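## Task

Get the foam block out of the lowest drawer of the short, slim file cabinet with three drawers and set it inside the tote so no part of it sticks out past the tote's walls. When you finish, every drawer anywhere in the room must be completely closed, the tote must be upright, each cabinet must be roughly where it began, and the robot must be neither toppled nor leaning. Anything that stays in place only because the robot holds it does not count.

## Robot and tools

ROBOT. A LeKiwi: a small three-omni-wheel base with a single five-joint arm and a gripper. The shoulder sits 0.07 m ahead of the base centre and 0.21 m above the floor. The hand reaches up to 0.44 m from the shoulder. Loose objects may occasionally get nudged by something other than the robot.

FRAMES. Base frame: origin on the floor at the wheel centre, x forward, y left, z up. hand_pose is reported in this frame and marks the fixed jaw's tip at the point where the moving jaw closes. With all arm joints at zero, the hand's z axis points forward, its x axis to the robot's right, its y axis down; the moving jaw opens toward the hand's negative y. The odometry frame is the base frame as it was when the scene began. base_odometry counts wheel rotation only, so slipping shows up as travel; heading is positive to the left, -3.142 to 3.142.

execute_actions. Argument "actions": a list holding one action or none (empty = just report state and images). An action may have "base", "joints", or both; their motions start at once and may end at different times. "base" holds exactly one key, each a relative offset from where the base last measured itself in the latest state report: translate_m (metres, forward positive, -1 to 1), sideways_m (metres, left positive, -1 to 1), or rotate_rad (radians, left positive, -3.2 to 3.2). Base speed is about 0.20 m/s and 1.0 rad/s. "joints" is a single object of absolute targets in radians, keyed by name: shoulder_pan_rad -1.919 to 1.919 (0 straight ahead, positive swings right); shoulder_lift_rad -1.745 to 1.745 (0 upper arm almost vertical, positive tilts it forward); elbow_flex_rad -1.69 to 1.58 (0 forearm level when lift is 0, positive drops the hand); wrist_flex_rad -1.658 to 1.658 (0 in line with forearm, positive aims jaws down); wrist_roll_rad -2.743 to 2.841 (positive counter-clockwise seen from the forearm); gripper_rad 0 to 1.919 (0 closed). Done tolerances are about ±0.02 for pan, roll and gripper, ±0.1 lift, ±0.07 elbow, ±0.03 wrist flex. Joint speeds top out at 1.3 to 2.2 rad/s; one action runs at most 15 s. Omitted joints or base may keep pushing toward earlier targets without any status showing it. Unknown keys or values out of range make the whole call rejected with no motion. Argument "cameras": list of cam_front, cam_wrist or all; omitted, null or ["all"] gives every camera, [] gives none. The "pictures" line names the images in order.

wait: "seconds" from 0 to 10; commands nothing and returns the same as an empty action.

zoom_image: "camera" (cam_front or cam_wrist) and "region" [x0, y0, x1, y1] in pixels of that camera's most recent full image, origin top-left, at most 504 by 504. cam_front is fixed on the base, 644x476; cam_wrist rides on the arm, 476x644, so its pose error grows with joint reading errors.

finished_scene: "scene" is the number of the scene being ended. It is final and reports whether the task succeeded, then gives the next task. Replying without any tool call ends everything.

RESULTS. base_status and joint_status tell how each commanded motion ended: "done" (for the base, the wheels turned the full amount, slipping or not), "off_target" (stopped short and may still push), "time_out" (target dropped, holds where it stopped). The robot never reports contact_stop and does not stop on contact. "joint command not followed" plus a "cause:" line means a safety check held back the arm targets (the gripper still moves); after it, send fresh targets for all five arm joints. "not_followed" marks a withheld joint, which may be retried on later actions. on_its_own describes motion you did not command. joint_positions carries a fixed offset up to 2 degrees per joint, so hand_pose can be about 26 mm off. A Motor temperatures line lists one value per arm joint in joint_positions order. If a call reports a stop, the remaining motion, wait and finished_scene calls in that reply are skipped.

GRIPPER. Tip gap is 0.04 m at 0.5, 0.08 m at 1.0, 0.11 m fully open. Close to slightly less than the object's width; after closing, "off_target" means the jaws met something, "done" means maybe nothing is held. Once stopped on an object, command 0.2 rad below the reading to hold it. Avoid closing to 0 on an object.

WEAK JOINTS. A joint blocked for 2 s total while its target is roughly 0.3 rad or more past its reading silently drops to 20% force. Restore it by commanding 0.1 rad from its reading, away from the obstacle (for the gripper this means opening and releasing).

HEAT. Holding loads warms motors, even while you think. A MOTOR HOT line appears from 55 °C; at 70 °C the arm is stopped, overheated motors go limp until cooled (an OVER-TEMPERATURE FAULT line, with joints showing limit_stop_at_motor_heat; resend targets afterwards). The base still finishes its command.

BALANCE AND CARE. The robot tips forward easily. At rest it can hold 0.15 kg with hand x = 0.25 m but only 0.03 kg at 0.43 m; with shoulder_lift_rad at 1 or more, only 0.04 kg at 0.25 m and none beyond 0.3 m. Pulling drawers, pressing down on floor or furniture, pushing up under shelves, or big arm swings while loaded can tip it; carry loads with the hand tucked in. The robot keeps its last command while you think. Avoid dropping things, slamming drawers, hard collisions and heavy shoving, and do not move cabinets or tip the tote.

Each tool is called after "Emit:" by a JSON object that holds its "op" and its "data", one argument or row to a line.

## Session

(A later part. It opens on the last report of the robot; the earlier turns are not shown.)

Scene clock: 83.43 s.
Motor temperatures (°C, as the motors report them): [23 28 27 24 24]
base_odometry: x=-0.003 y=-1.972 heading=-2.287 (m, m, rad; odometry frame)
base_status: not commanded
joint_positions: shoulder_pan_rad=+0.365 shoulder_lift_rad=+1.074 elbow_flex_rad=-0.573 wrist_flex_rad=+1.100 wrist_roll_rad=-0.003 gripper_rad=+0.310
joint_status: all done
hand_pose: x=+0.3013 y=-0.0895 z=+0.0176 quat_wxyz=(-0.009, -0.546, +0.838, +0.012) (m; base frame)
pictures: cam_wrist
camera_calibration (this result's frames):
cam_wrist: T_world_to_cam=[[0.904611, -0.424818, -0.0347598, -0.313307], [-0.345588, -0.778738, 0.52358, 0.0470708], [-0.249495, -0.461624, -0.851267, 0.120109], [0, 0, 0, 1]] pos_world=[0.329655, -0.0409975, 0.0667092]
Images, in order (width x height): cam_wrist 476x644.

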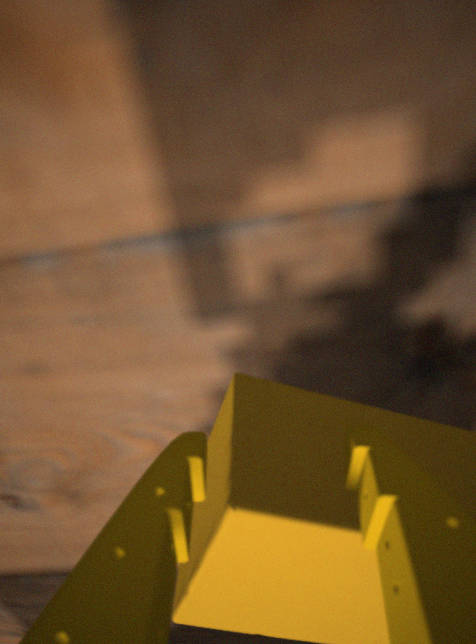

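Block is now right of the jaws; go further right.

Emit:
{"op": "execute_actions", "data": {
  "actions": [
    {"joints":{"gripper_rad":1.6,"shoulder_lift_rad":0.8}}
  ],
  "cameras": []
}}

Emit:
{"op": "execute_actions", "data": {
  "actions": [
    {"joints":{"shoulder_pan_rad":0.5}}
  ],
  "cameras": []
}}

Emit:
{"op": "execute_actions", "data": {
  "actions": [
    {"joints":{"shoulder_lift_rad":1.05}}
  ],
  "cameras": []
}}

Emit:
{"op": "execute_actions", "data": {
  "actions": [
    {"joints":{"gripper_rad":0.3}}
  ],
  "cameras": ["cam_wrist"]
}}

Scene clock: 84.77 s.
Motor temperatures (°C, as the motors report them): [23 28 27 24 24]
base_odometry: x=-0.003 y=-1.972 heading=-2.287 (m, m, rad; odometry frame)
base_status: not commanded
joint_positions: shoulder_pan_rad=+0.365 shoulder_lift_rad=+0.864 elbow_flex_rad=-0.573 wrist_flex_rad=+1.100 wrist_roll_rad=-0.003 gripper_rad=+1.590
joint_status: all done
hand_pose: x=+0.3341 y=-0.1020 z=+0.0678 quat_wxyz=(+0.053, -0.544, +0.835, -0.073) (m; base frame)
pictures: none
No camera images: the call's "cameras" was empty. Leave "cameras" out to get every camera's image.

Scene clock: 85.50 s.
Motor temperatures (°C, as the motors report them): [23 28 27 24 24]
base_odometry: x=-0.003 y=-1.972 heading=-2.287 (m, m, rad; odometry frame)
base_status: not commanded
joint_positions: shoulder_pan_rad=+0.492 shoulder_lift_rad=+0.864 elbow_flex_rad=-0.573 wrist_flex_rad=+1.100 wrist_roll_rad=-0.003 gripper_rad=+1.591
joint_status: all done
hand_pose: x=+0.3190 y=-0.1351 z=+0.0678 quat_wxyz=(+0.048, -0.489, +0.867, -0.076) (m; base frame)
pictures: none
No camera images: the call's "cameras" was empty. Leave "cameras" out to get every camera's image.

Scene clock: 86.33 s.
Motor temperatures (°C, as the motors report them): [23 28 27 24 24]
base_odometry: x=-0.003 y=-1.972 heading=-2.287 (m, m, rad; odometry frame)
base_status: not commanded
joint_positions: shoulder_pan_rad=+0.494 shoulder_lift_rad=+1.031 elbow_flex_rad=-0.590 wrist_flex_rad=+1.100 wrist_roll_rad=-0.003 gripper_rad=+1.591
joint_status: all done
hand_pose: x=+0.2981 y=-0.1244 z=+0.0292 quat_wxyz=(+0.008, -0.491, +0.871, -0.013) (m; base frame)
pictures: none
No camera images: the call's "cameras" was empty. Leave "cameras" out to get every camera's image.

Scene clock: 87.60 s.
Motor temperatures (°C, as the motors report them): [23 28 27 24 24]
base_odometry: x=-0.003 y=-1.972 heading=-2.287 (m, m, rad; odometry frame)
base_status: not commanded
joint_positions: shoulder_pan_rad=+0.494 shoulder_lift_rad=+1.031 elbow_flex_rad=-0.596 wrist_flex_rad=+1.100 wrist_roll_rad=-0.003 gripper_rad=+0.312
joint_status: all done
hand_pose: x=+0.2993 y=-0.1250 z=+0.0300 quat_wxyz=(+0.010, -0.491, +0.871, -0.015) (m; base frame)
pictures: cam_wrist
camera_calibration (this result's frames):
cam_wrist: T_world_to_cam=[[0.842632, -0.537596, 0.0310081, -0.323624], [-0.473093, -0.711566, 0.519478, 0.0589025], [-0.257205, -0.452398, -0.853921, 0.117308], [0, 0, 0, 1]] pos_world=[0.330735, -0.0789962, 0.0796081]
Images, in order (width x height): cam_wrist 476x644.

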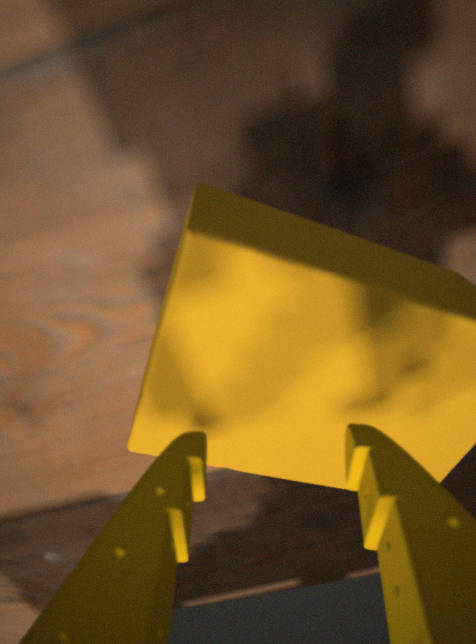

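Emit:
{"op": "execute_actions", "data": {
  "actions": [
    {"joints":{"gripper_rad":1.6,"shoulder_lift_rad":0.6,"elbow_flex_rad":-0.2,"shoulder_pan_rad":0.53}}
  ],
  "cameras": []
}}

Emit:
{"op": "execute_actions", "data": {
  "actions": [
    {"joints":{"shoulder_lift_rad":0.85,"wrist_flex_rad":1.0}}
  ],
  "cameras": ["cam_wrist"]
}}

Scene clock: 88.87 s.
Motor temperatures (°C, as the motors report them): [23 28 27 24 24]
base_odometry: x=-0.003 y=-1.972 heading=-2.287 (m, m, rad; odometry frame)
base_status: not commanded
joint_positions: shoulder_pan_rad=+0.521 shoulder_lift_rad=+0.660 elbow_flex_rad=-0.198 wrist_flex_rad=+1.100 wrist_roll_rad=-0.003 gripper_rad=+1.590
joint_status: all done
hand_pose: x=+0.2734 y=-0.1185 z=+0.0646 quat_wxyz=(+0.002, -0.479, +0.878, -0.004) (m; base frame)
pictures: none
No camera images: the call's "cameras" was empty. Leave "cameras" out to get every camera's image.

Scene clock: 89.60 s.
Motor temperatures (°C, as the motors report them): [23 28 27 24 24]
base_odometry: x=-0.003 y=-1.972 heading=-2.287 (m, m, rad; odometry frame)
base_status: not commanded
joint_positions: shoulder_pan_rad=+0.521 shoulder_lift_rad=+0.868 elbow_flex_rad=-0.198 wrist_flex_rad=+1.010 wrist_roll_rad=-0.003 gripper_rad=+1.591
joint_status: all done
hand_pose: x=+0.2559 y=-0.1085 z=+0.0218 quat_wxyz=(-0.029, -0.478, +0.877, +0.047) (m; base frame)
pictures: cam_wrist
camera_calibration (this result's frames):
cam_wrist: T_world_to_cam=[[0.822212, -0.557635, -0.114065, -0.271764], [-0.426414, -0.736222, 0.525499, 0.0396293], [-0.377014, -0.383433, -0.843113, 0.144549], [0, 0, 0, 1]] pos_world=[0.294843, -0.0669445, 0.0700477]
Images, in order (width x height): cam_wrist 476x644.

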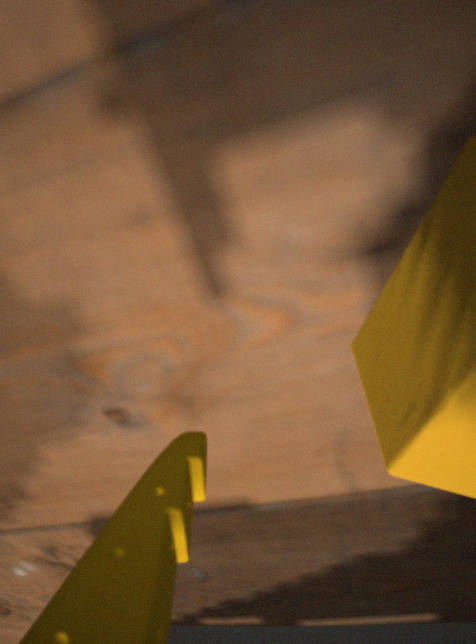

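Slide forward ~3cm then close.

Emit:
{"op": "execute_actions", "data": {
  "actions": [
    {"joints":{"shoulder_lift_rad":1.0,"elbow_flex_rad":-0.48,"wrist_flex_rad":1.08}}
  ],
  "cameras": []
}}

Emit:
{"op": "execute_actions", "data": {
  "actions": [
    {"joints":{"gripper_rad":0.3}}
  ],
  "cameras": ["cam_wrist"]
}}

Scene clock: 90.50 s.
Motor temperatures (°C, as the motors report them): [23 28 27 24 24]
base_odometry: x=-0.003 y=-1.972 heading=-2.287 (m, m, rad; odometry frame)
base_status: not commanded
joint_positions: shoulder_pan_rad=+0.523 shoulder_lift_rad=+1.020 elbow_flex_rad=-0.449 wrist_flex_rad=+1.070 wrist_roll_rad=-0.003 gripper_rad=+1.591
joint_status: all done
hand_pose: x=+0.2734 y=-0.1189 z=+0.0158 quat_wxyz=(-0.018, -0.478, +0.878, +0.030) (m; base frame)
pictures: none
No camera images: the call's "cameras" was empty. Leave "cameras" out to get every camera's image.

Scene clock: 91.70 s.
Motor temperatures (°C, as the motors report them): [23 28 27 24 24]
base_odometry: x=-0.003 y=-1.972 heading=-2.287 (m, m, rad; odometry frame)
base_status: not commanded
joint_positions: shoulder_pan_rad=+0.532 shoulder_lift_rad=+0.994 elbow_flex_rad=-0.497 wrist_flex_rad=+1.070 wrist_roll_rad=-0.003 gripper_rad=+0.320
joint_status: gripper_rad off_target (ended at +0.320, target +0.300)
hand_pose: x=+0.2857 y=-0.1287 z=+0.0265 quat_wxyz=(+0.001, -0.474, +0.881, -0.002) (m; base frame)
pictures: cam_wrist
camera_calibration (this result's frames):
cam_wrist: T_world_to_cam=[[0.821816, -0.569752, -0.00111201, -0.31141], [-0.485572, -0.701414, 0.521765, 0.0564516], [-0.298056, -0.428255, -0.853089, 0.12388], [0, 0, 0, 1]] pos_world=[0.320257, -0.0847785, 0.0758795]
Images, in order (width x height): cam_wrist 476x644.

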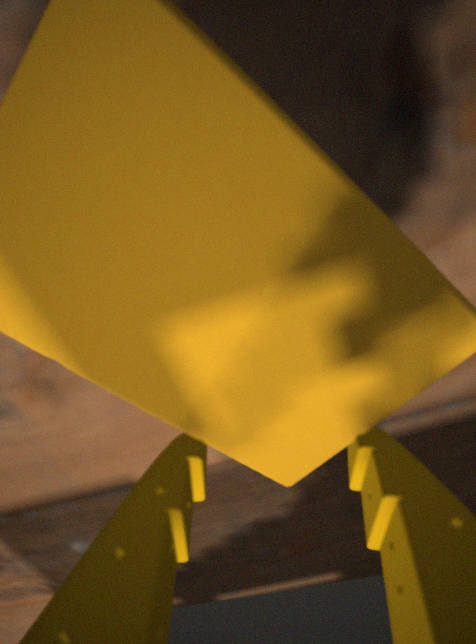

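Emit:
{"op": "execute_actions", "data": {
  "actions": [
    {"joints":{"gripper_rad":1.6,"shoulder_lift_rad":0.6,"elbow_flex_rad":-0.3,"shoulder_pan_rad":0.44,"wrist_roll_rad":0.6}}
  ],
  "cameras": ["cam_wrist"]
}}

Scene clock: 93.00 s.
Motor temperatures (°C, as the motors report them): [23 28 27 24 24]
base_odometry: x=-0.003 y=-1.972 heading=-2.287 (m, m, rad; odometry frame)
base_status: not commanded
joint_positions: shoulder_pan_rad=+0.446 shoulder_lift_rad=+0.660 elbow_flex_rad=-0.297 wrist_flex_rad=+1.071 wrist_roll_rad=+0.591 gripper_rad=+1.590
joint_status: all done
hand_pose: x=+0.3040 y=-0.1183 z=+0.0778 quat_wxyz=(+0.020, -0.739, +0.671, -0.066) (m; base frame)
pictures: cam_wrist
camera_calibration (this result's frames):
cam_wrist: T_world_to_cam=[[0.990538, 0.0765166, 0.113931, -0.304263], [-0.00298343, -0.817951, 0.57528, -0.11878], [0.137208, -0.570176, -0.809983, 0.0251417], [0, 0, 0, 1]] pos_world=[0.29758, -0.0595395, 0.123361]
Images, in order (width x height): cam_wrist 476x644.

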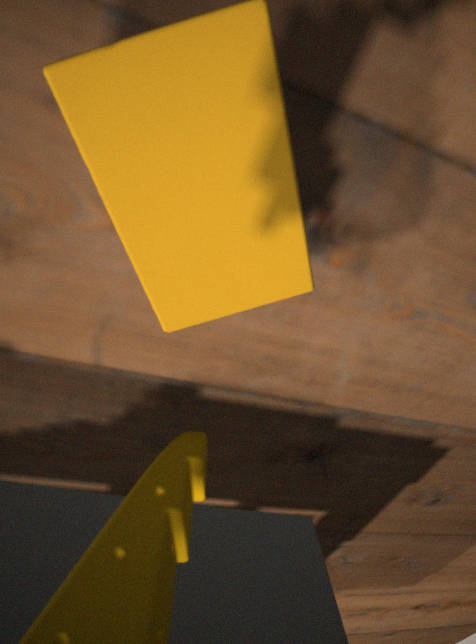

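Emit:
{"op": "execute_actions", "data": {
  "actions": [
    {"joints":{"shoulder_pan_rad":0.36,"elbow_flex_rad":-0.1,"wrist_roll_rad":0.5}}
  ],
  "cameras": []
}}

Emit:
{"op": "execute_actions", "data": {
  "actions": [
    {"joints":{"shoulder_lift_rad":0.82,"wrist_flex_rad":0.95}}
  ],
  "cameras": ["cam_wrist"]
}}

Scene clock: 94.80 s.
Motor temperatures (°C, as the motors report them): [23 28 27 24 24]
base_odometry: x=-0.003 y=-1.972 heading=-2.287 (m, m, rad; odometry frame)
base_status: not commanded
joint_positions: shoulder_pan_rad=+0.368 shoulder_lift_rad=+0.658 elbow_flex_rad=-0.096 wrist_flex_rad=+1.071 wrist_roll_rad=+0.510 gripper_rad=+1.591
joint_status: all done
hand_pose: x=+0.2722 y=-0.0833 z=+0.0536 quat_wxyz=(-0.011, -0.739, +0.673, +0.029) (m; base frame)
pictures: none
No camera images: the call's "cameras" was empty. Leave "cameras" out to get every camera's image.

Scene clock: 95.53 s.
Motor temperatures (°C, as the motors report them): [23 28 27 24 24]
base_odometry: x=-0.003 y=-1.972 heading=-2.287 (m, m, rad; odometry frame)
base_status: not commanded
joint_positions: shoulder_pan_rad=+0.368 shoulder_lift_rad=+0.838 elbow_flex_rad=-0.096 wrist_flex_rad=+0.958 wrist_roll_rad=+0.510 gripper_rad=+1.591
joint_status: all done
hand_pose: x=+0.2600 y=-0.0786 z=+0.0179 quat_wxyz=(-0.023, -0.738, +0.672, +0.060) (m; base frame)
pictures: cam_wrist
camera_calibration (this result's frames):
cam_wrist: T_world_to_cam=[[0.990011, 0.0731167, -0.120549, -0.252829], [0.121887, -0.8736, 0.471134, -0.0869132], [-0.0708641, -0.481121, -0.873785, 0.0675145], [0, 0, 0, 1]] pos_world=[0.265682, -0.0249586, 0.0694625]
Images, in order (width x height): cam_wrist 476x644.

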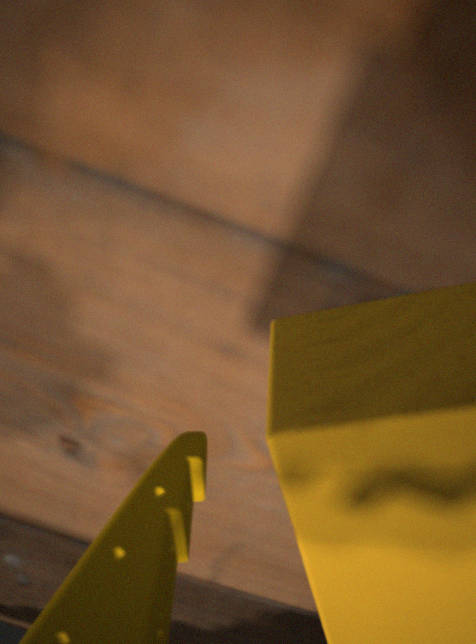

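Emit:
{"op": "execute_actions", "data": {
  "actions": [
    {"joints":{"gripper_rad":0.3}}
  ],
  "cameras": []
}}

Scene clock: 96.77 s.
Motor temperatures (°C, as the motors report them): [23 28 27 24 24]
base_odometry: x=-0.003 y=-1.972 heading=-2.287 (m, m, rad; odometry frame)
base_status: not commanded
joint_positions: shoulder_pan_rad=+0.362 shoulder_lift_rad=+0.830 elbow_flex_rad=-0.101 wrist_flex_rad=+0.949 wrist_roll_rad=+0.510 gripper_rad=+0.586
joint_status: gripper_rad off_target (ended at +0.586, target +0.300)
hand_pose: x=+0.2643 y=-0.0788 z=+0.0194 quat_wxyz=(-0.019, -0.740, +0.670, +0.050) (m; base frame)
pictures: none
No camera images: the call's "cameras" was empty. Leave "cameras" out to get every camera's image.

Got it. Lift and swing over the tote (to the right).

Emit:
{"op": "execute_actions", "data": {
  "actions": [
    {"joints":{"gripper_rad":0.39,"shoulder_lift_rad":0.0,"elbow_flex_rad":-0.4,"wrist_flex_rad":1.5}}
  ],
  "cameras": []
}}

Emit:
{"op": "execute_actions", "data": {
  "actions": [
    {"joints":{"shoulder_pan_rad":1.1,"shoulder_lift_rad":0.2}}
  ],
  "cameras": ["cam_wrist"]
}}

Scene clock: 97.93 s.
Motor temperatures (°C, as the motors report them): [23 28 27 24 24]
base_odometry: x=-0.003 y=-1.972 heading=-2.287 (m, m, rad; odometry frame)
base_status: not commanded
joint_positions: shoulder_pan_rad=+0.362 shoulder_lift_rad=+0.046 elbow_flex_rad=-0.368 wrist_flex_rad=+1.495 wrist_roll_rad=+0.510 gripper_rad=+0.584
joint_status: gripper_rad off_target (ended at +0.584, target +0.390); the others done
hand_pose: x=+0.2954 y=-0.0906 z=+0.2170 quat_wxyz=(+0.072, -0.727, +0.658, -0.184) (m; base frame)
pictures: none
No camera images: the call's "cameras" was empty. Leave "cameras" out to get every camera's image.

Scene clock: 99.13 s.
Motor temperatures (°C, as the motors report them): [23 28 27 24 24]
base_odometry: x=-0.003 y=-1.972 heading=-2.287 (m, m, rad; odometry frame)
base_status: not commanded
joint_positions: shoulder_pan_rad=+1.092 shoulder_lift_rad=+0.215 elbow_flex_rad=-0.368 wrist_flex_rad=+1.495 wrist_roll_rad=+0.510 gripper_rad=+0.584
joint_status: all done
hand_pose: x=+0.1759 y=-0.2183 z=+0.1807 quat_wxyz=(+0.001, -0.450, +0.886, -0.114) (m; base frame)
pictures: cam_wrist
camera_calibration (this result's frames):
cam_wrist: T_world_to_cam=[[0.783387, -0.588119, 0.201049, -0.305877], [-0.57578, -0.564891, 0.59108, -0.106993], [-0.234054, -0.578805, -0.781155, 0.127262], [0, 0, 0, 1]] pos_world=[0.207802, -0.166671, 0.224149]
Images, in order (width x height): cam_wrist 476x644.

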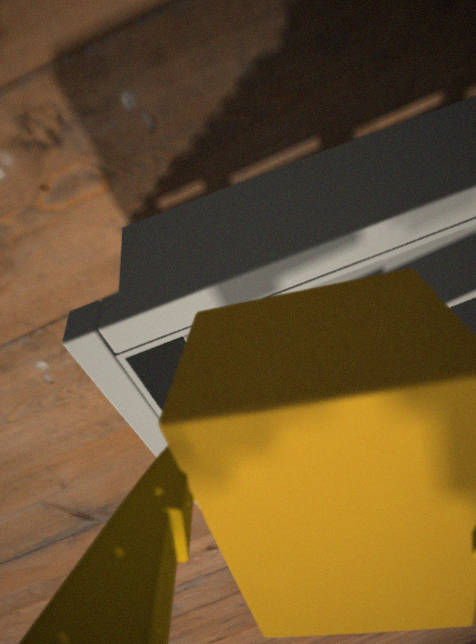

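Emit:
{"op": "execute_actions", "data": {
  "actions": [
    {"base":{"translate_m":0.1},"joints":{"shoulder_lift_rad":0.3,"elbow_flex_rad":-0.6}}
  ],
  "cameras": ["cam_wrist"]
}}

Scene clock: 100.67 s.
Motor temperatures (°C, as the motors report them): [23 28 27 24 24]
base_odometry: x=-0.068 y=-2.047 heading=-2.287 (m, m, rad; odometry frame)
base_status: done
joint_positions: shoulder_pan_rad=+1.093 shoulder_lift_rad=+0.316 elbow_flex_rad=-0.564 wrist_flex_rad=+1.495 wrist_roll_rad=+0.510 gripper_rad=+0.584
joint_status: all done
hand_pose: x=+0.1857 y=-0.2381 z=+0.1910 quat_wxyz=(+0.001, -0.446, +0.880, -0.161) (m; base frame)
pictures: cam_wrist
camera_calibration (this result's frames):
cam_wrist: T_world_to_cam=[[0.77188, -0.568817, 0.283985, -0.336359], [-0.602922, -0.513201, 0.610827, -0.105016], [-0.201707, -0.642707, -0.739082, 0.0968839], [0, 0, 0, 1]] pos_world=[0.215855, -0.182953, 0.231272]
Images, in order (width x height): cam_wrist 476x644.

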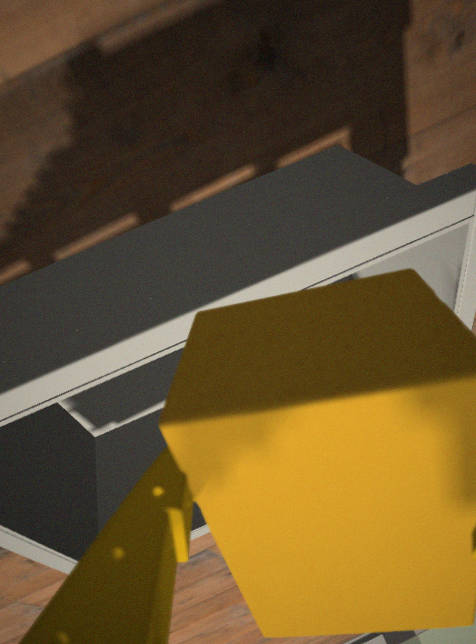

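Lower into the tote, then release.

Emit:
{"op": "execute_actions", "data": {
  "actions": [
    {"joints":{"shoulder_lift_rad":0.55,"elbow_flex_rad":-0.5}}
  ],
  "cameras": []
}}

Emit:
{"op": "execute_actions", "data": {
  "actions": [
    {"joints":{"gripper_rad":1.0}}
  ],
  "cameras": []
}}

Emit:
{"op": "execute_actions", "data": {
  "actions": [
    {"joints":{"shoulder_lift_rad":-0.2}}
  ],
  "cameras": ["cam_wrist"]
}}

Scene clock: 101.50 s.
Motor temperatures (°C, as the motors report them): [23 28 27 24 24]
base_odometry: x=-0.068 y=-2.047 heading=-2.287 (m, m, rad; odometry frame)
base_status: not commanded
joint_positions: shoulder_pan_rad=+1.093 shoulder_lift_rad=+0.548 elbow_flex_rad=-0.495 wrist_flex_rad=+1.495 wrist_roll_rad=+0.510 gripper_rad=+0.574
joint_status: all done
hand_pose: x=+0.1760 y=-0.2192 z=+0.1279 quat_wxyz=(+0.000, -0.452, +0.892, -0.012) (m; base frame)
pictures: none
No camera images: the call's "cameras" was empty. Leave "cameras" out to get every camera's image.

Scene clock: 102.33 s.
Motor temperatures (°C, as the motors report them): [23 28 27 24 24]
base_odometry: x=-0.068 y=-2.047 heading=-2.287 (m, m, rad; odometry frame)
base_status: not commanded
joint_positions: shoulder_pan_rad=+1.093 shoulder_lift_rad=+0.568 elbow_flex_rad=-0.495 wrist_flex_rad=+1.495 wrist_roll_rad=+0.510 gripper_rad=+0.990
joint_status: all done
hand_pose: x=+0.1752 y=-0.2177 z=+0.1236 quat_wxyz=(+0.000, -0.452, +0.892, -0.002) (m; base frame)
pictures: none
No camera images: the call's "cameras" was empty. Leave "cameras" out to get every camera's image.

Scene clock: 103.37 s.
Motor temperatures (°C, as the motors report them): [23 28 27 24 24]
base_odometry: x=-0.068 y=-2.047 heading=-2.287 (m, m, rad; odometry frame)
base_status: not commanded
joint_positions: shoulder_pan_rad=+1.093 shoulder_lift_rad=-0.167 elbow_flex_rad=-0.494 wrist_flex_rad=+1.496 wrist_roll_rad=+0.510 gripper_rad=+0.991
joint_status: all done
hand_pose: x=+0.1761 y=-0.2195 z=+0.2877 quat_wxyz=(+0.003, -0.422, +0.832, -0.359) (m; base frame)
pictures: cam_wrist
camera_calibration (this result's frames):
cam_wrist: T_world_to_cam=[[0.686836, -0.404378, 0.603933, -0.386838], [-0.721904, -0.283142, 0.631416, -0.0948413], [-0.0843313, -0.86966, -0.486394, 0.0351941], [0, 0, 0, 1]] pos_world=[0.200196, -0.152675, 0.310627]
Images, in order (width x height): cam_wrist 476x644.

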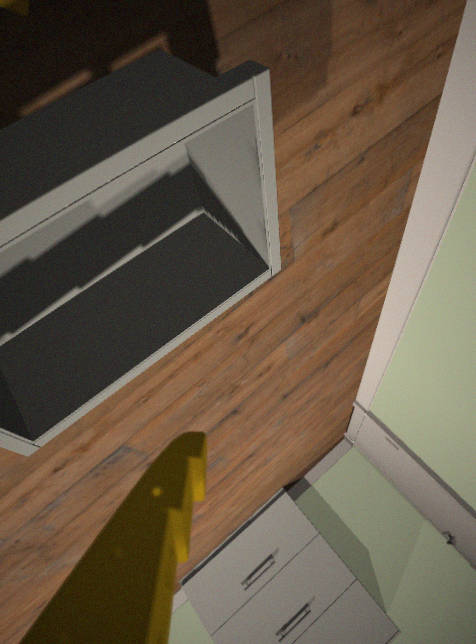

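Emit:
{"op": "execute_actions", "data": {
  "actions": [
    {"joints":{"shoulder_pan_rad":0.3,"shoulder_lift_rad":0.3,"elbow_flex_rad":-0.3,"gripper_rad":1.6}}
  ],
  "cameras": ["cam_wrist"]
}}

Scene clock: 104.67 s.
Motor temperatures (°C, as the motors report them): [23 28 27 24 24]
base_odometry: x=-0.068 y=-2.047 heading=-2.287 (m, m, rad; odometry frame)
base_status: not commanded
joint_positions: shoulder_pan_rad=+0.308 shoulder_lift_rad=+0.316 elbow_flex_rad=-0.296 wrist_flex_rad=+1.496 wrist_roll_rad=+0.510 gripper_rad=+1.591
joint_status: all done
hand_pose: x=+0.2838 y=-0.0731 z=+0.1490 quat_wxyz=(+0.011, -0.759, +0.651, -0.025) (m; base frame)
pictures: cam_wrist
camera_calibration (this result's frames):
cam_wrist: T_world_to_cam=[[0.990512, 0.130064, 0.0443702, -0.281508], [0.0856273, -0.836657, 0.540992, -0.144198], [0.107486, -0.53206, -0.839856, 0.127029], [0, 0, 0, 1]] pos_world=[0.27753, -0.0164437, 0.197187]
Images, in order (width x height): cam_wrist 476x644.

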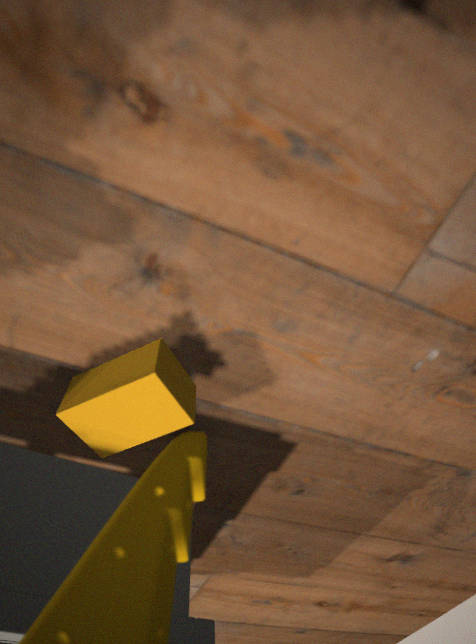

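Emit:
{"op": "execute_actions", "data": {
  "actions": [
    {"base":{"translate_m":-0.08},"joints":{"shoulder_pan_rad":0.7,"wrist_roll_rad":0.85,"gripper_rad":1.9,"shoulder_lift_rad":0.55,"elbow_flex_rad":-0.25,"wrist_flex_rad":1.2}}
  ],
  "cameras": ["cam_wrist"]
}}

Scene clock: 106.10 s.
Motor temperatures (°C, as the motors report them): [23 28 27 24 24]
base_odometry: x=-0.016 y=-1.987 heading=-2.287 (m, m, rad; odometry frame)
base_status: done
joint_positions: shoulder_pan_rad=+0.693 shoulder_lift_rad=+0.568 elbow_flex_rad=-0.247 wrist_flex_rad=+1.209 wrist_roll_rad=+0.841 gripper_rad=+1.891
joint_status: all done
hand_pose: x=+0.2519 y=-0.1613 z=+0.0905 quat_wxyz=(+0.001, -0.741, +0.671, -0.020) (m; base frame)
pictures: cam_wrist
camera_calibration (this result's frames):
cam_wrist: T_world_to_cam=[[0.996766, 0.0765939, 0.0242961, -0.244234], [0.0509741, -0.836449, 0.54567, -0.175336], [0.0621174, -0.542667, -0.837648, 0.0439254], [0, 0, 0, 1]] pos_world=[0.249653, -0.104116, 0.138404]
Images, in order (width x height): cam_wrist 476x644.

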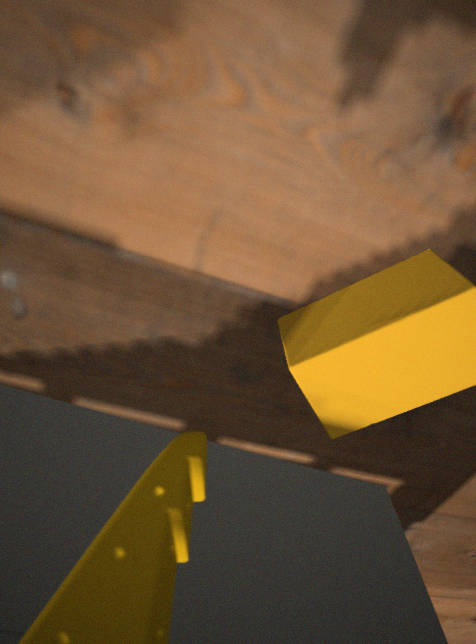

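Emit:
{"op": "execute_actions", "data": {
  "actions": [
    {"joints":{"shoulder_pan_rad":0.63,"wrist_roll_rad":1.05,"shoulder_lift_rad":0.95,"elbow_flex_rad":-0.35,"wrist_flex_rad":1.0}}
  ],
  "cameras": ["cam_wrist"]
}}

Scene clock: 107.03 s.
Motor temperatures (°C, as the motors report them): [23 28 27 24 24]
base_odometry: x=-0.016 y=-1.987 heading=-2.287 (m, m, rad; odometry frame)
base_status: not commanded
joint_positions: shoulder_pan_rad=+0.638 shoulder_lift_rad=+0.971 elbow_flex_rad=-0.322 wrist_flex_rad=+1.008 wrist_roll_rad=+1.040 gripper_rad=+1.891
joint_status: all done
hand_pose: x=+0.2490 y=-0.1435 z=+0.0123 quat_wxyz=(+0.001, -0.820, +0.571, +0.043) (m; base frame)
pictures: cam_wrist
camera_calibration (this result's frames):
cam_wrist: T_world_to_cam=[[0.943642, 0.326557, -0.0538618, -0.190758], [0.313838, -0.831191, 0.458942, -0.181278], [0.105101, -0.44998, -0.886832, -0.00852336], [0, 0, 0, 1]] pos_world=[0.237795, -0.0922183, 0.0653625]
Images, in order (width x height): cam_wrist 476x644.

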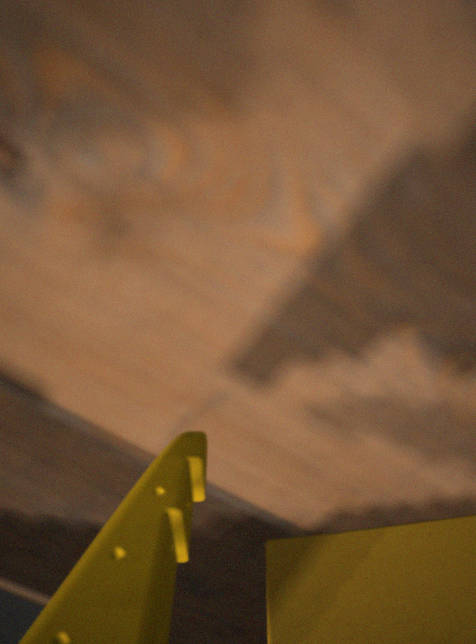

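Too far left; shift right.

Emit:
{"op": "execute_actions", "data": {
  "actions": [
    {"joints":{"shoulder_pan_rad":0.76}}
  ],
  "cameras": []
}}

Emit:
{"op": "execute_actions", "data": {
  "actions": [
    {"joints":{"gripper_rad":0.5}}
  ],
  "cameras": ["cam_wrist"]
}}

Scene clock: 107.87 s.
Motor temperatures (°C, as the motors report them): [23 28 27 24 24]
base_odometry: x=-0.016 y=-1.987 heading=-2.287 (m, m, rad; odometry frame)
base_status: not commanded
joint_positions: shoulder_pan_rad=+0.753 shoulder_lift_rad=+0.971 elbow_flex_rad=-0.322 wrist_flex_rad=+1.008 wrist_roll_rad=+1.040 gripper_rad=+1.891
joint_status: all done
hand_pose: x=+0.2313 y=-0.1635 z=+0.0123 quat_wxyz=(+0.004, -0.786, +0.617, +0.043) (m; base frame)
pictures: none
No camera images: the call's "cameras" was empty. Leave "cameras" out to get every camera's image.

Scene clock: 109.10 s.
Motor temperatures (°C, as the motors report them): [23 28 27 24 24]
base_odometry: x=-0.016 y=-1.987 heading=-2.287 (m, m, rad; odometry frame)
base_status: not commanded
joint_positions: shoulder_pan_rad=+0.753 shoulder_lift_rad=+0.971 elbow_flex_rad=-0.322 wrist_flex_rad=+1.008 wrist_roll_rad=+1.040 gripper_rad=+0.510
joint_status: all done
hand_pose: x=+0.2313 y=-0.1635 z=+0.0123 quat_wxyz=(+0.004, -0.786, +0.617, +0.043) (m; base frame)
pictures: cam_wrist
camera_calibration (this result's frames):
cam_wrist: T_world_to_cam=[[0.974891, 0.216073, -0.0538618, -0.192852], [0.216347, -0.861723, 0.458942, -0.174746], [0.0527508, -0.459071, -0.886832, -0.00501589], [0, 0, 0, 1]] pos_world=[0.22608, -0.111215, 0.0653625]
Images, in order (width x height): cam_wrist 476x644.

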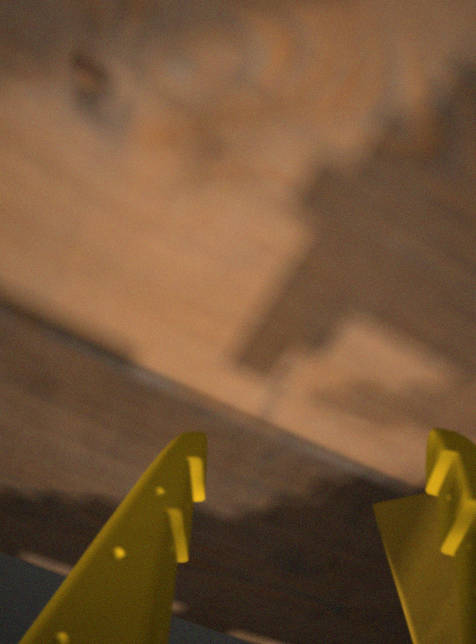

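Emit:
{"op": "execute_actions", "data": {
  "actions": [
    {"joints":{"gripper_rad":1.9},"base":{"sideways_m":-0.03}}
  ],
  "cameras": []
}}

Emit:
{"op": "execute_actions", "data": {
  "actions": [
    {"base":{"translate_m":0.04}}
  ],
  "cameras": ["cam_wrist"]
}}

Scene clock: 110.40 s.
Motor temperatures (°C, as the motors report them): [23 28 27 24 24]
base_odometry: x=-0.038 y=-1.967 heading=-2.285 (m, m, rad; odometry frame)
base_status: done
joint_positions: shoulder_pan_rad=+0.753 shoulder_lift_rad=+0.971 elbow_flex_rad=-0.322 wrist_flex_rad=+1.008 wrist_roll_rad=+1.040 gripper_rad=+1.890
joint_status: all done
hand_pose: x=+0.2313 y=-0.1635 z=+0.0123 quat_wxyz=(+0.004, -0.786, +0.617, +0.043) (m; base frame)
pictures: none
No camera images: the call's "cameras" was empty. Leave "cameras" out to get every camera's image.

Scene clock: 111.43 s.
Motor temperatures (°C, as the motors report them): [23 28 27 24 24]
base_odometry: x=-0.064 y=-1.997 heading=-2.286 (m, m, rad; odometry frame)
base_status: done
joint_positions: shoulder_pan_rad=+0.753 shoulder_lift_rad=+0.971 elbow_flex_rad=-0.322 wrist_flex_rad=+1.008 wrist_roll_rad=+1.040 gripper_rad=+1.891
joint_status: not commanded
hand_pose: x=+0.2313 y=-0.1635 z=+0.0123 quat_wxyz=(+0.004, -0.786, +0.617, +0.043) (m; base frame)
pictures: cam_wrist
camera_calibration (this result's frames):
cam_wrist: T_world_to_cam=[[0.974891, 0.216073, -0.0538618, -0.192852], [0.216347, -0.861723, 0.458942, -0.174746], [0.0527508, -0.459071, -0.886832, -0.00501589], [0, 0, 0, 1]] pos_world=[0.22608, -0.111215, 0.0653625]
Images, in order (width x height): cam_wrist 476x644.

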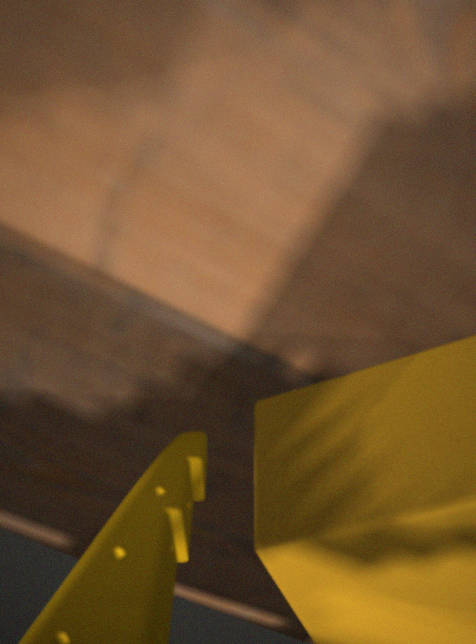

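Emit:
{"op": "execute_actions", "data": {
  "actions": [
    {"joints":{"gripper_rad":0.5}}
  ],
  "cameras": []
}}

Scene clock: 112.83 s.
Motor temperatures (°C, as the motors report them): [23 28 27 24 24]
base_odometry: x=-0.064 y=-1.997 heading=-2.285 (m, m, rad; odometry frame)
base_status: not commanded
joint_positions: shoulder_pan_rad=+0.751 shoulder_lift_rad=+0.927 elbow_flex_rad=-0.356 wrist_flex_rad=+1.004 wrist_roll_rad=+1.045 gripper_rad=+0.529
joint_status: gripper_rad off_target (ended at +0.529, target +0.500)
hand_pose: x=+0.2441 y=-0.1749 z=+0.0251 quat_wxyz=(+0.000, -0.788, +0.615, +0.002) (m; base frame)
pictures: none
No camera images: the call's "cameras" was empty. Leave "cameras" out to get every camera's image.

Emit:
{"op": "execute_actions", "data": {
  "actions": [
    {"joints":{"gripper_rad":0.3}}
  ],
  "cameras": []
}}

Emit:
{"op": "execute_actions", "data": {
  "actions": [
    {"joints":{"shoulder_lift_rad":0.2,"elbow_flex_rad":-0.5,"wrist_flex_rad":1.5}}
  ],
  "cameras": ["cam_wrist"]
}}

Scene clock: 113.53 s.
Motor temperatures (°C, as the motors report them): [23 28 27 24 24]
base_odometry: x=-0.064 y=-1.997 heading=-2.285 (m, m, rad; odometry frame)
base_status: not commanded
joint_positions: shoulder_pan_rad=+0.751 shoulder_lift_rad=+0.917 elbow_flex_rad=-0.369 wrist_flex_rad=+0.999 wrist_roll_rad=+1.045 gripper_rad=+0.320
joint_status: gripper_rad off_target (ended at +0.320, target +0.300)
hand_pose: x=+0.2481 y=-0.1787 z=+0.0287 quat_wxyz=(-0.001, -0.788, +0.615, -0.012) (m; base frame)
pictures: none
No camera images: the call's "cameras" was empty. Leave "cameras" out to get every camera's image.

Scene clock: 114.57 s.
Motor temperatures (°C, as the motors report them): [23 28 27 24 24]
base_odometry: x=-0.064 y=-1.997 heading=-2.285 (m, m, rad; odometry frame)
base_status: not commanded
joint_positions: shoulder_pan_rad=+0.753 shoulder_lift_rad=+0.249 elbow_flex_rad=-0.471 wrist_flex_rad=+1.493 wrist_roll_rad=+1.045 gripper_rad=+0.309
joint_status: all done
hand_pose: x=+0.2514 y=-0.1823 z=+0.1913 quat_wxyz=(-0.013, -0.779, +0.609, -0.149) (m; base frame)
pictures: cam_wrist
camera_calibration (this result's frames):
cam_wrist: T_world_to_cam=[[0.958489, 0.235002, 0.161472, -0.2323], [0.0536276, -0.704784, 0.707393, -0.255445], [0.280041, -0.669369, -0.68813, 0.0105482], [0, 0, 0, 1]] pos_world=[0.233402, -0.118382, 0.225468]
Images, in order (width x height): cam_wrist 476x644.

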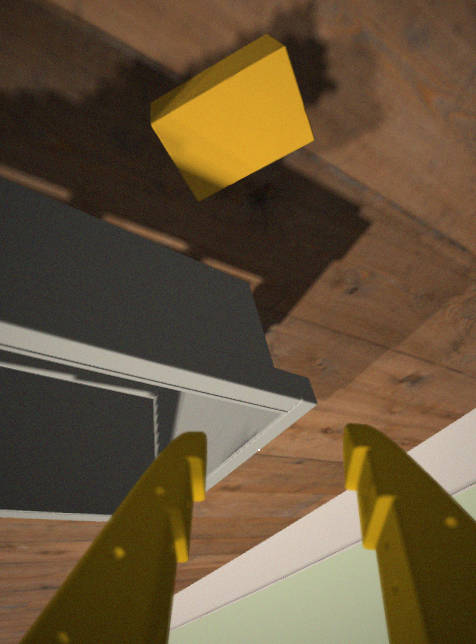

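Emit:
{"op": "execute_actions", "data": {
  "actions": [
    {"joints":{"shoulder_pan_rad":0.66,"wrist_roll_rad":0,"gripper_rad":1.4,"shoulder_lift_rad":0.6,"elbow_flex_rad":-0.1,"wrist_flex_rad":1.1}}
  ],
  "cameras": []
}}

Emit:
{"op": "execute_actions", "data": {
  "actions": [
    {"joints":{"shoulder_lift_rad":0.82,"wrist_flex_rad":0.95}}
  ],
  "cameras": ["cam_wrist"]
}}

Scene clock: 116.23 s.
Motor temperatures (°C, as the motors report them): [23 28 27 24 24]
base_odometry: x=-0.064 y=-1.997 heading=-2.285 (m, m, rad; odometry frame)
base_status: not commanded
joint_positions: shoulder_pan_rad=+0.667 shoulder_lift_rad=+0.620 elbow_flex_rad=-0.096 wrist_flex_rad=+1.110 wrist_roll_rad=+0.010 gripper_rad=+1.391
joint_status: all done
hand_pose: x=+0.2399 y=-0.1363 z=+0.0616 quat_wxyz=(-0.014, -0.419, +0.908, +0.028) (m; base frame)
pictures: none
No camera images: the call's "cameras" was empty. Leave "cameras" out to get every camera's image.

Scene clock: 117.00 s.
Motor temperatures (°C, as the motors report them): [23 28 27 24 24]
base_odometry: x=-0.064 y=-1.997 heading=-2.285 (m, m, rad; odometry frame)
base_status: not commanded
joint_positions: shoulder_pan_rad=+0.667 shoulder_lift_rad=+0.838 elbow_flex_rad=-0.096 wrist_flex_rad=+0.958 wrist_roll_rad=+0.010 gripper_rad=+1.391
joint_status: all done
hand_pose: x=+0.2299 y=-0.1284 z=+0.0180 quat_wxyz=(-0.029, -0.418, +0.906, +0.057) (m; base frame)
pictures: cam_wrist
camera_calibration (this result's frames):
cam_wrist: T_world_to_cam=[[0.738964, -0.66061, -0.132388, -0.255659], [-0.513485, -0.679426, 0.524131, 0.0432239], [-0.436194, -0.319335, -0.841285, 0.145693], [0, 0, 0, 1]] pos_world=[0.274668, -0.0929988, 0.0660679]
Images, in order (width x height): cam_wrist 476x644.

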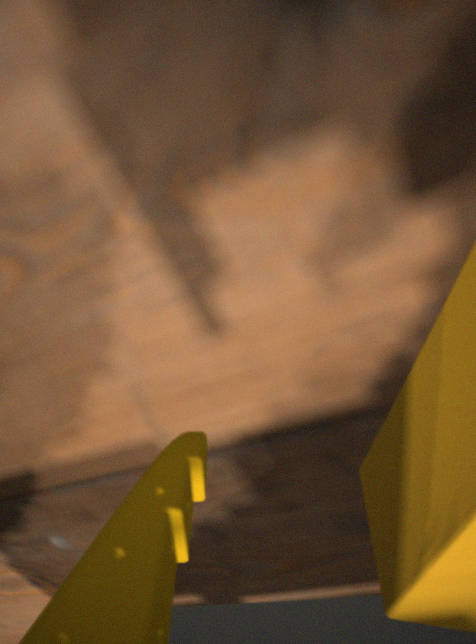

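Emit:
{"op": "execute_actions", "data": {
  "actions": [
    {"joints":{"shoulder_lift_rad":0.97,"elbow_flex_rad":-0.4,"wrist_flex_rad":1.05}}
  ],
  "cameras": []
}}

Emit:
{"op": "execute_actions", "data": {
  "actions": [
    {"joints":{"gripper_rad":0.3}}
  ],
  "cameras": []
}}

Scene clock: 117.90 s.
Motor temperatures (°C, as the motors report them): [23 28 27 24 24]
base_odometry: x=-0.064 y=-1.997 heading=-2.285 (m, m, rad; odometry frame)
base_status: not commanded
joint_positions: shoulder_pan_rad=+0.667 shoulder_lift_rad=+0.989 elbow_flex_rad=-0.371 wrist_flex_rad=+1.041 wrist_roll_rad=+0.010 gripper_rad=+1.391
joint_status: all done
hand_pose: x=+0.2482 y=-0.1428 z=+0.0141 quat_wxyz=(-0.020, -0.419, +0.907, +0.039) (m; base frame)
pictures: none
No camera images: the call's "cameras" was empty. Leave "cameras" out to get every camera's image.

Scene clock: 119.00 s.
Motor temperatures (°C, as the motors report them): [23 28 27 24 24]
base_odometry: x=-0.064 y=-1.997 heading=-2.285 (m, m, rad; odometry frame)
base_status: not commanded
joint_positions: shoulder_pan_rad=+0.667 shoulder_lift_rad=+0.986 elbow_flex_rad=-0.400 wrist_flex_rad=+1.041 wrist_roll_rad=+0.008 gripper_rad=+0.566
joint_status: gripper_rad off_target (ended at +0.566, target +0.300)
hand_pose: x=+0.2540 y=-0.1474 z=+0.0175 quat_wxyz=(-0.013, -0.418, +0.908, +0.025) (m; base frame)
pictures: none
No camera images: the call's "cameras" was empty. Leave "cameras" out to get every camera's image.

Emit:
{"op": "execute_actions", "data": {
  "actions": [
    {"joints":{"gripper_rad":0.37,"shoulder_lift_rad":0.0,"elbow_flex_rad":-0.4,"wrist_flex_rad":1.5}}
  ],
  "cameras": []
}}

Emit:
{"op": "execute_actions", "data": {
  "actions": [
    {"joints":{"shoulder_pan_rad":1.4,"shoulder_lift_rad":0.4,"elbow_flex_rad":-0.7}}
  ],
  "cameras": ["cam_wrist"]
}}

Scene clock: 120.23 s.
Motor temperatures (°C, as the motors report them): [23 28 27 24 24]
base_odometry: x=-0.064 y=-1.997 heading=-2.285 (m, m, rad; odometry frame)
base_status: not commanded
joint_positions: shoulder_pan_rad=+0.667 shoulder_lift_rad=+0.046 elbow_flex_rad=-0.395 wrist_flex_rad=+1.495 wrist_roll_rad=+0.008 gripper_rad=+0.565
joint_status: gripper_rad off_target (ended at +0.565, target +0.370); the others done
hand_pose: x=+0.2615 y=-0.1532 z=+0.2217 quat_wxyz=(+0.096, -0.409, +0.888, -0.188) (m; base frame)
pictures: none
No camera images: the call's "cameras" was empty. Leave "cameras" out to get every camera's image.

Scene clock: 121.40 s.
Motor temperatures (°C, as the motors report them): [23 28 27 24 24]
base_odometry: x=-0.064 y=-1.997 heading=-2.285 (m, m, rad; odometry frame)
base_status: not commanded
joint_positions: shoulder_pan_rad=+1.393 shoulder_lift_rad=+0.420 elbow_flex_rad=-0.662 wrist_flex_rad=+1.495 wrist_roll_rad=+0.008 gripper_rad=+0.565
joint_status: all done
hand_pose: x=+0.1155 y=-0.2700 z=+0.1827 quat_wxyz=(+0.017, -0.068, +0.985, -0.157) (m; base frame)
pictures: cam_wrist
camera_calibration (this result's frames):
cam_wrist: T_world_to_cam=[[0.105902, -0.945594, 0.307632, -0.327065], [-0.87553, 0.0579969, 0.479671, 0.0510269], [-0.471415, -0.320139, -0.821753, 0.18943], [0, 0, 0, 1]] pos_world=[0.168613, -0.251586, 0.231804]
Images, in order (width x height): cam_wrist 476x644.

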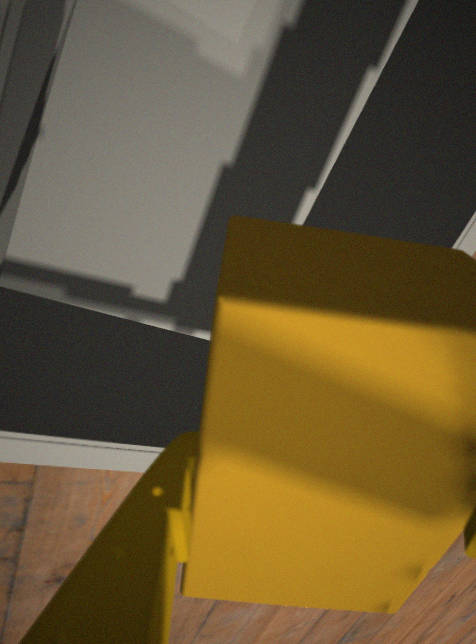

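Emit:
{"op": "execute_actions", "data": {
  "actions": [
    {"base":{"translate_m":0.07}}
  ],
  "cameras": ["cam_wrist"]
}}

Scene clock: 122.73 s.
Motor temperatures (°C, as the motors report them): [23 28 27 24 24]
base_odometry: x=-0.109 y=-2.050 heading=-2.285 (m, m, rad; odometry frame)
base_status: done
joint_positions: shoulder_pan_rad=+1.394 shoulder_lift_rad=+0.420 elbow_flex_rad=-0.662 wrist_flex_rad=+1.495 wrist_roll_rad=+0.008 gripper_rad=+0.565
joint_status: not commanded
hand_pose: x=+0.1151 y=-0.2701 z=+0.1827 quat_wxyz=(+0.017, -0.067, +0.985, -0.157) (m; base frame)
pictures: cam_wrist
camera_calibration (this result's frames):
cam_wrist: T_world_to_cam=[[0.104452, -0.945755, 0.307632, -0.326968], [-0.87544, 0.0593398, 0.479671, 0.0510209], [-0.471906, -0.319416, -0.821753, 0.189462], [0, 0, 0, 1]] pos_world=[0.168226, -0.251742, 0.231804]
Images, in order (width x height): cam_wrist 476x644.

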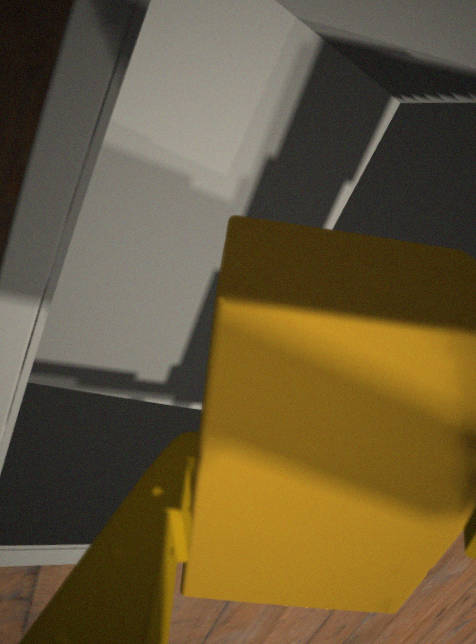

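Good. Lower and release.

Emit:
{"op": "execute_actions", "data": {
  "actions": [
    {"joints":{"shoulder_lift_rad":0.65,"elbow_flex_rad":-0.6}}
  ],
  "cameras": []
}}

Emit:
{"op": "execute_actions", "data": {
  "actions": [
    {"joints":{"gripper_rad":0.9}}
  ],
  "cameras": []
}}

Emit:
{"op": "execute_actions", "data": {
  "actions": [
    {"joints":{"shoulder_lift_rad":0.1}}
  ],
  "cameras": ["cam_wrist"]
}}

Scene clock: 123.57 s.
Motor temperatures (°C, as the motors report them): [23 28 27 24 24]
base_odometry: x=-0.109 y=-2.050 heading=-2.285 (m, m, rad; odometry frame)
base_status: not commanded
joint_positions: shoulder_pan_rad=+1.397 shoulder_lift_rad=+0.667 elbow_flex_rad=-0.595 wrist_flex_rad=+1.495 wrist_roll_rad=+0.008 gripper_rad=+0.565
joint_status: all done
hand_pose: x=+0.1100 y=-0.2459 z=+0.1149 quat_wxyz=(+0.000, -0.066, +0.998, -0.002) (m; base frame)
pictures: none
No camera images: the call's "cameras" was empty. Leave "cameras" out to get every camera's image.

Scene clock: 124.37 s.
Motor temperatures (°C, as the motors report them): [23 28 27 24 24]
base_odometry: x=-0.109 y=-2.050 heading=-2.285 (m, m, rad; odometry frame)
base_status: not commanded
joint_positions: shoulder_pan_rad=+1.397 shoulder_lift_rad=+0.669 elbow_flex_rad=-0.595 wrist_flex_rad=+1.495 wrist_roll_rad=+0.008 gripper_rad=+0.890
joint_status: all done
hand_pose: x=+0.1100 y=-0.2458 z=+0.1145 quat_wxyz=(+0.000, -0.066, +0.998, -0.001) (m; base frame)
pictures: none
No camera images: the call's "cameras" was empty. Leave "cameras" out to get every camera's image.

Scene clock: 125.30 s.
Motor temperatures (°C, as the motors report them): [23 28 27 24 24]
base_odometry: x=-0.109 y=-2.050 heading=-2.285 (m, m, rad; odometry frame)
base_status: not commanded
joint_positions: shoulder_pan_rad=+1.397 shoulder_lift_rad=+0.146 elbow_flex_rad=-0.595 wrist_flex_rad=+1.495 wrist_roll_rad=+0.008 gripper_rad=+0.891
joint_status: all done
hand_pose: x=+0.1131 y=-0.2634 z=+0.2366 quat_wxyz=(+0.028, -0.064, +0.964, -0.258) (m; base frame)
pictures: cam_wrist
camera_calibration (this result's frames):
cam_wrist: T_world_to_cam=[[0.0871229, -0.863789, 0.496264, -0.358089], [-0.891503, 0.154702, 0.425782, 0.0626594], [-0.444558, -0.479517, -0.756592, 0.174288], [0, 0, 0, 1]] pos_world=[0.16454, -0.235433, 0.282892]
Images, in order (width x height): cam_wrist 476x644.

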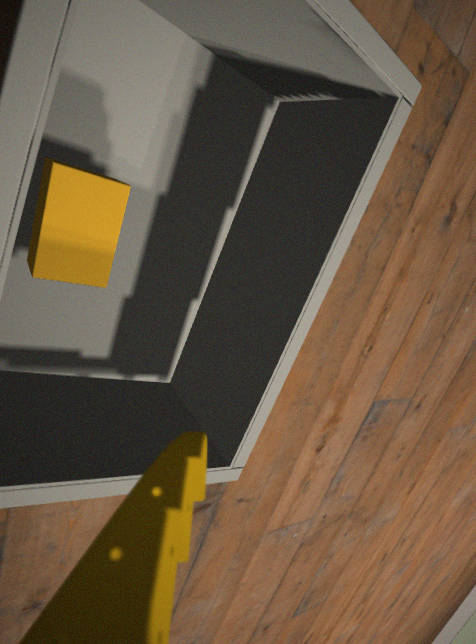

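Emit:
{"op": "finished_scene", "data": {
  "scene": 2
}}

The scene is finished: the task was done.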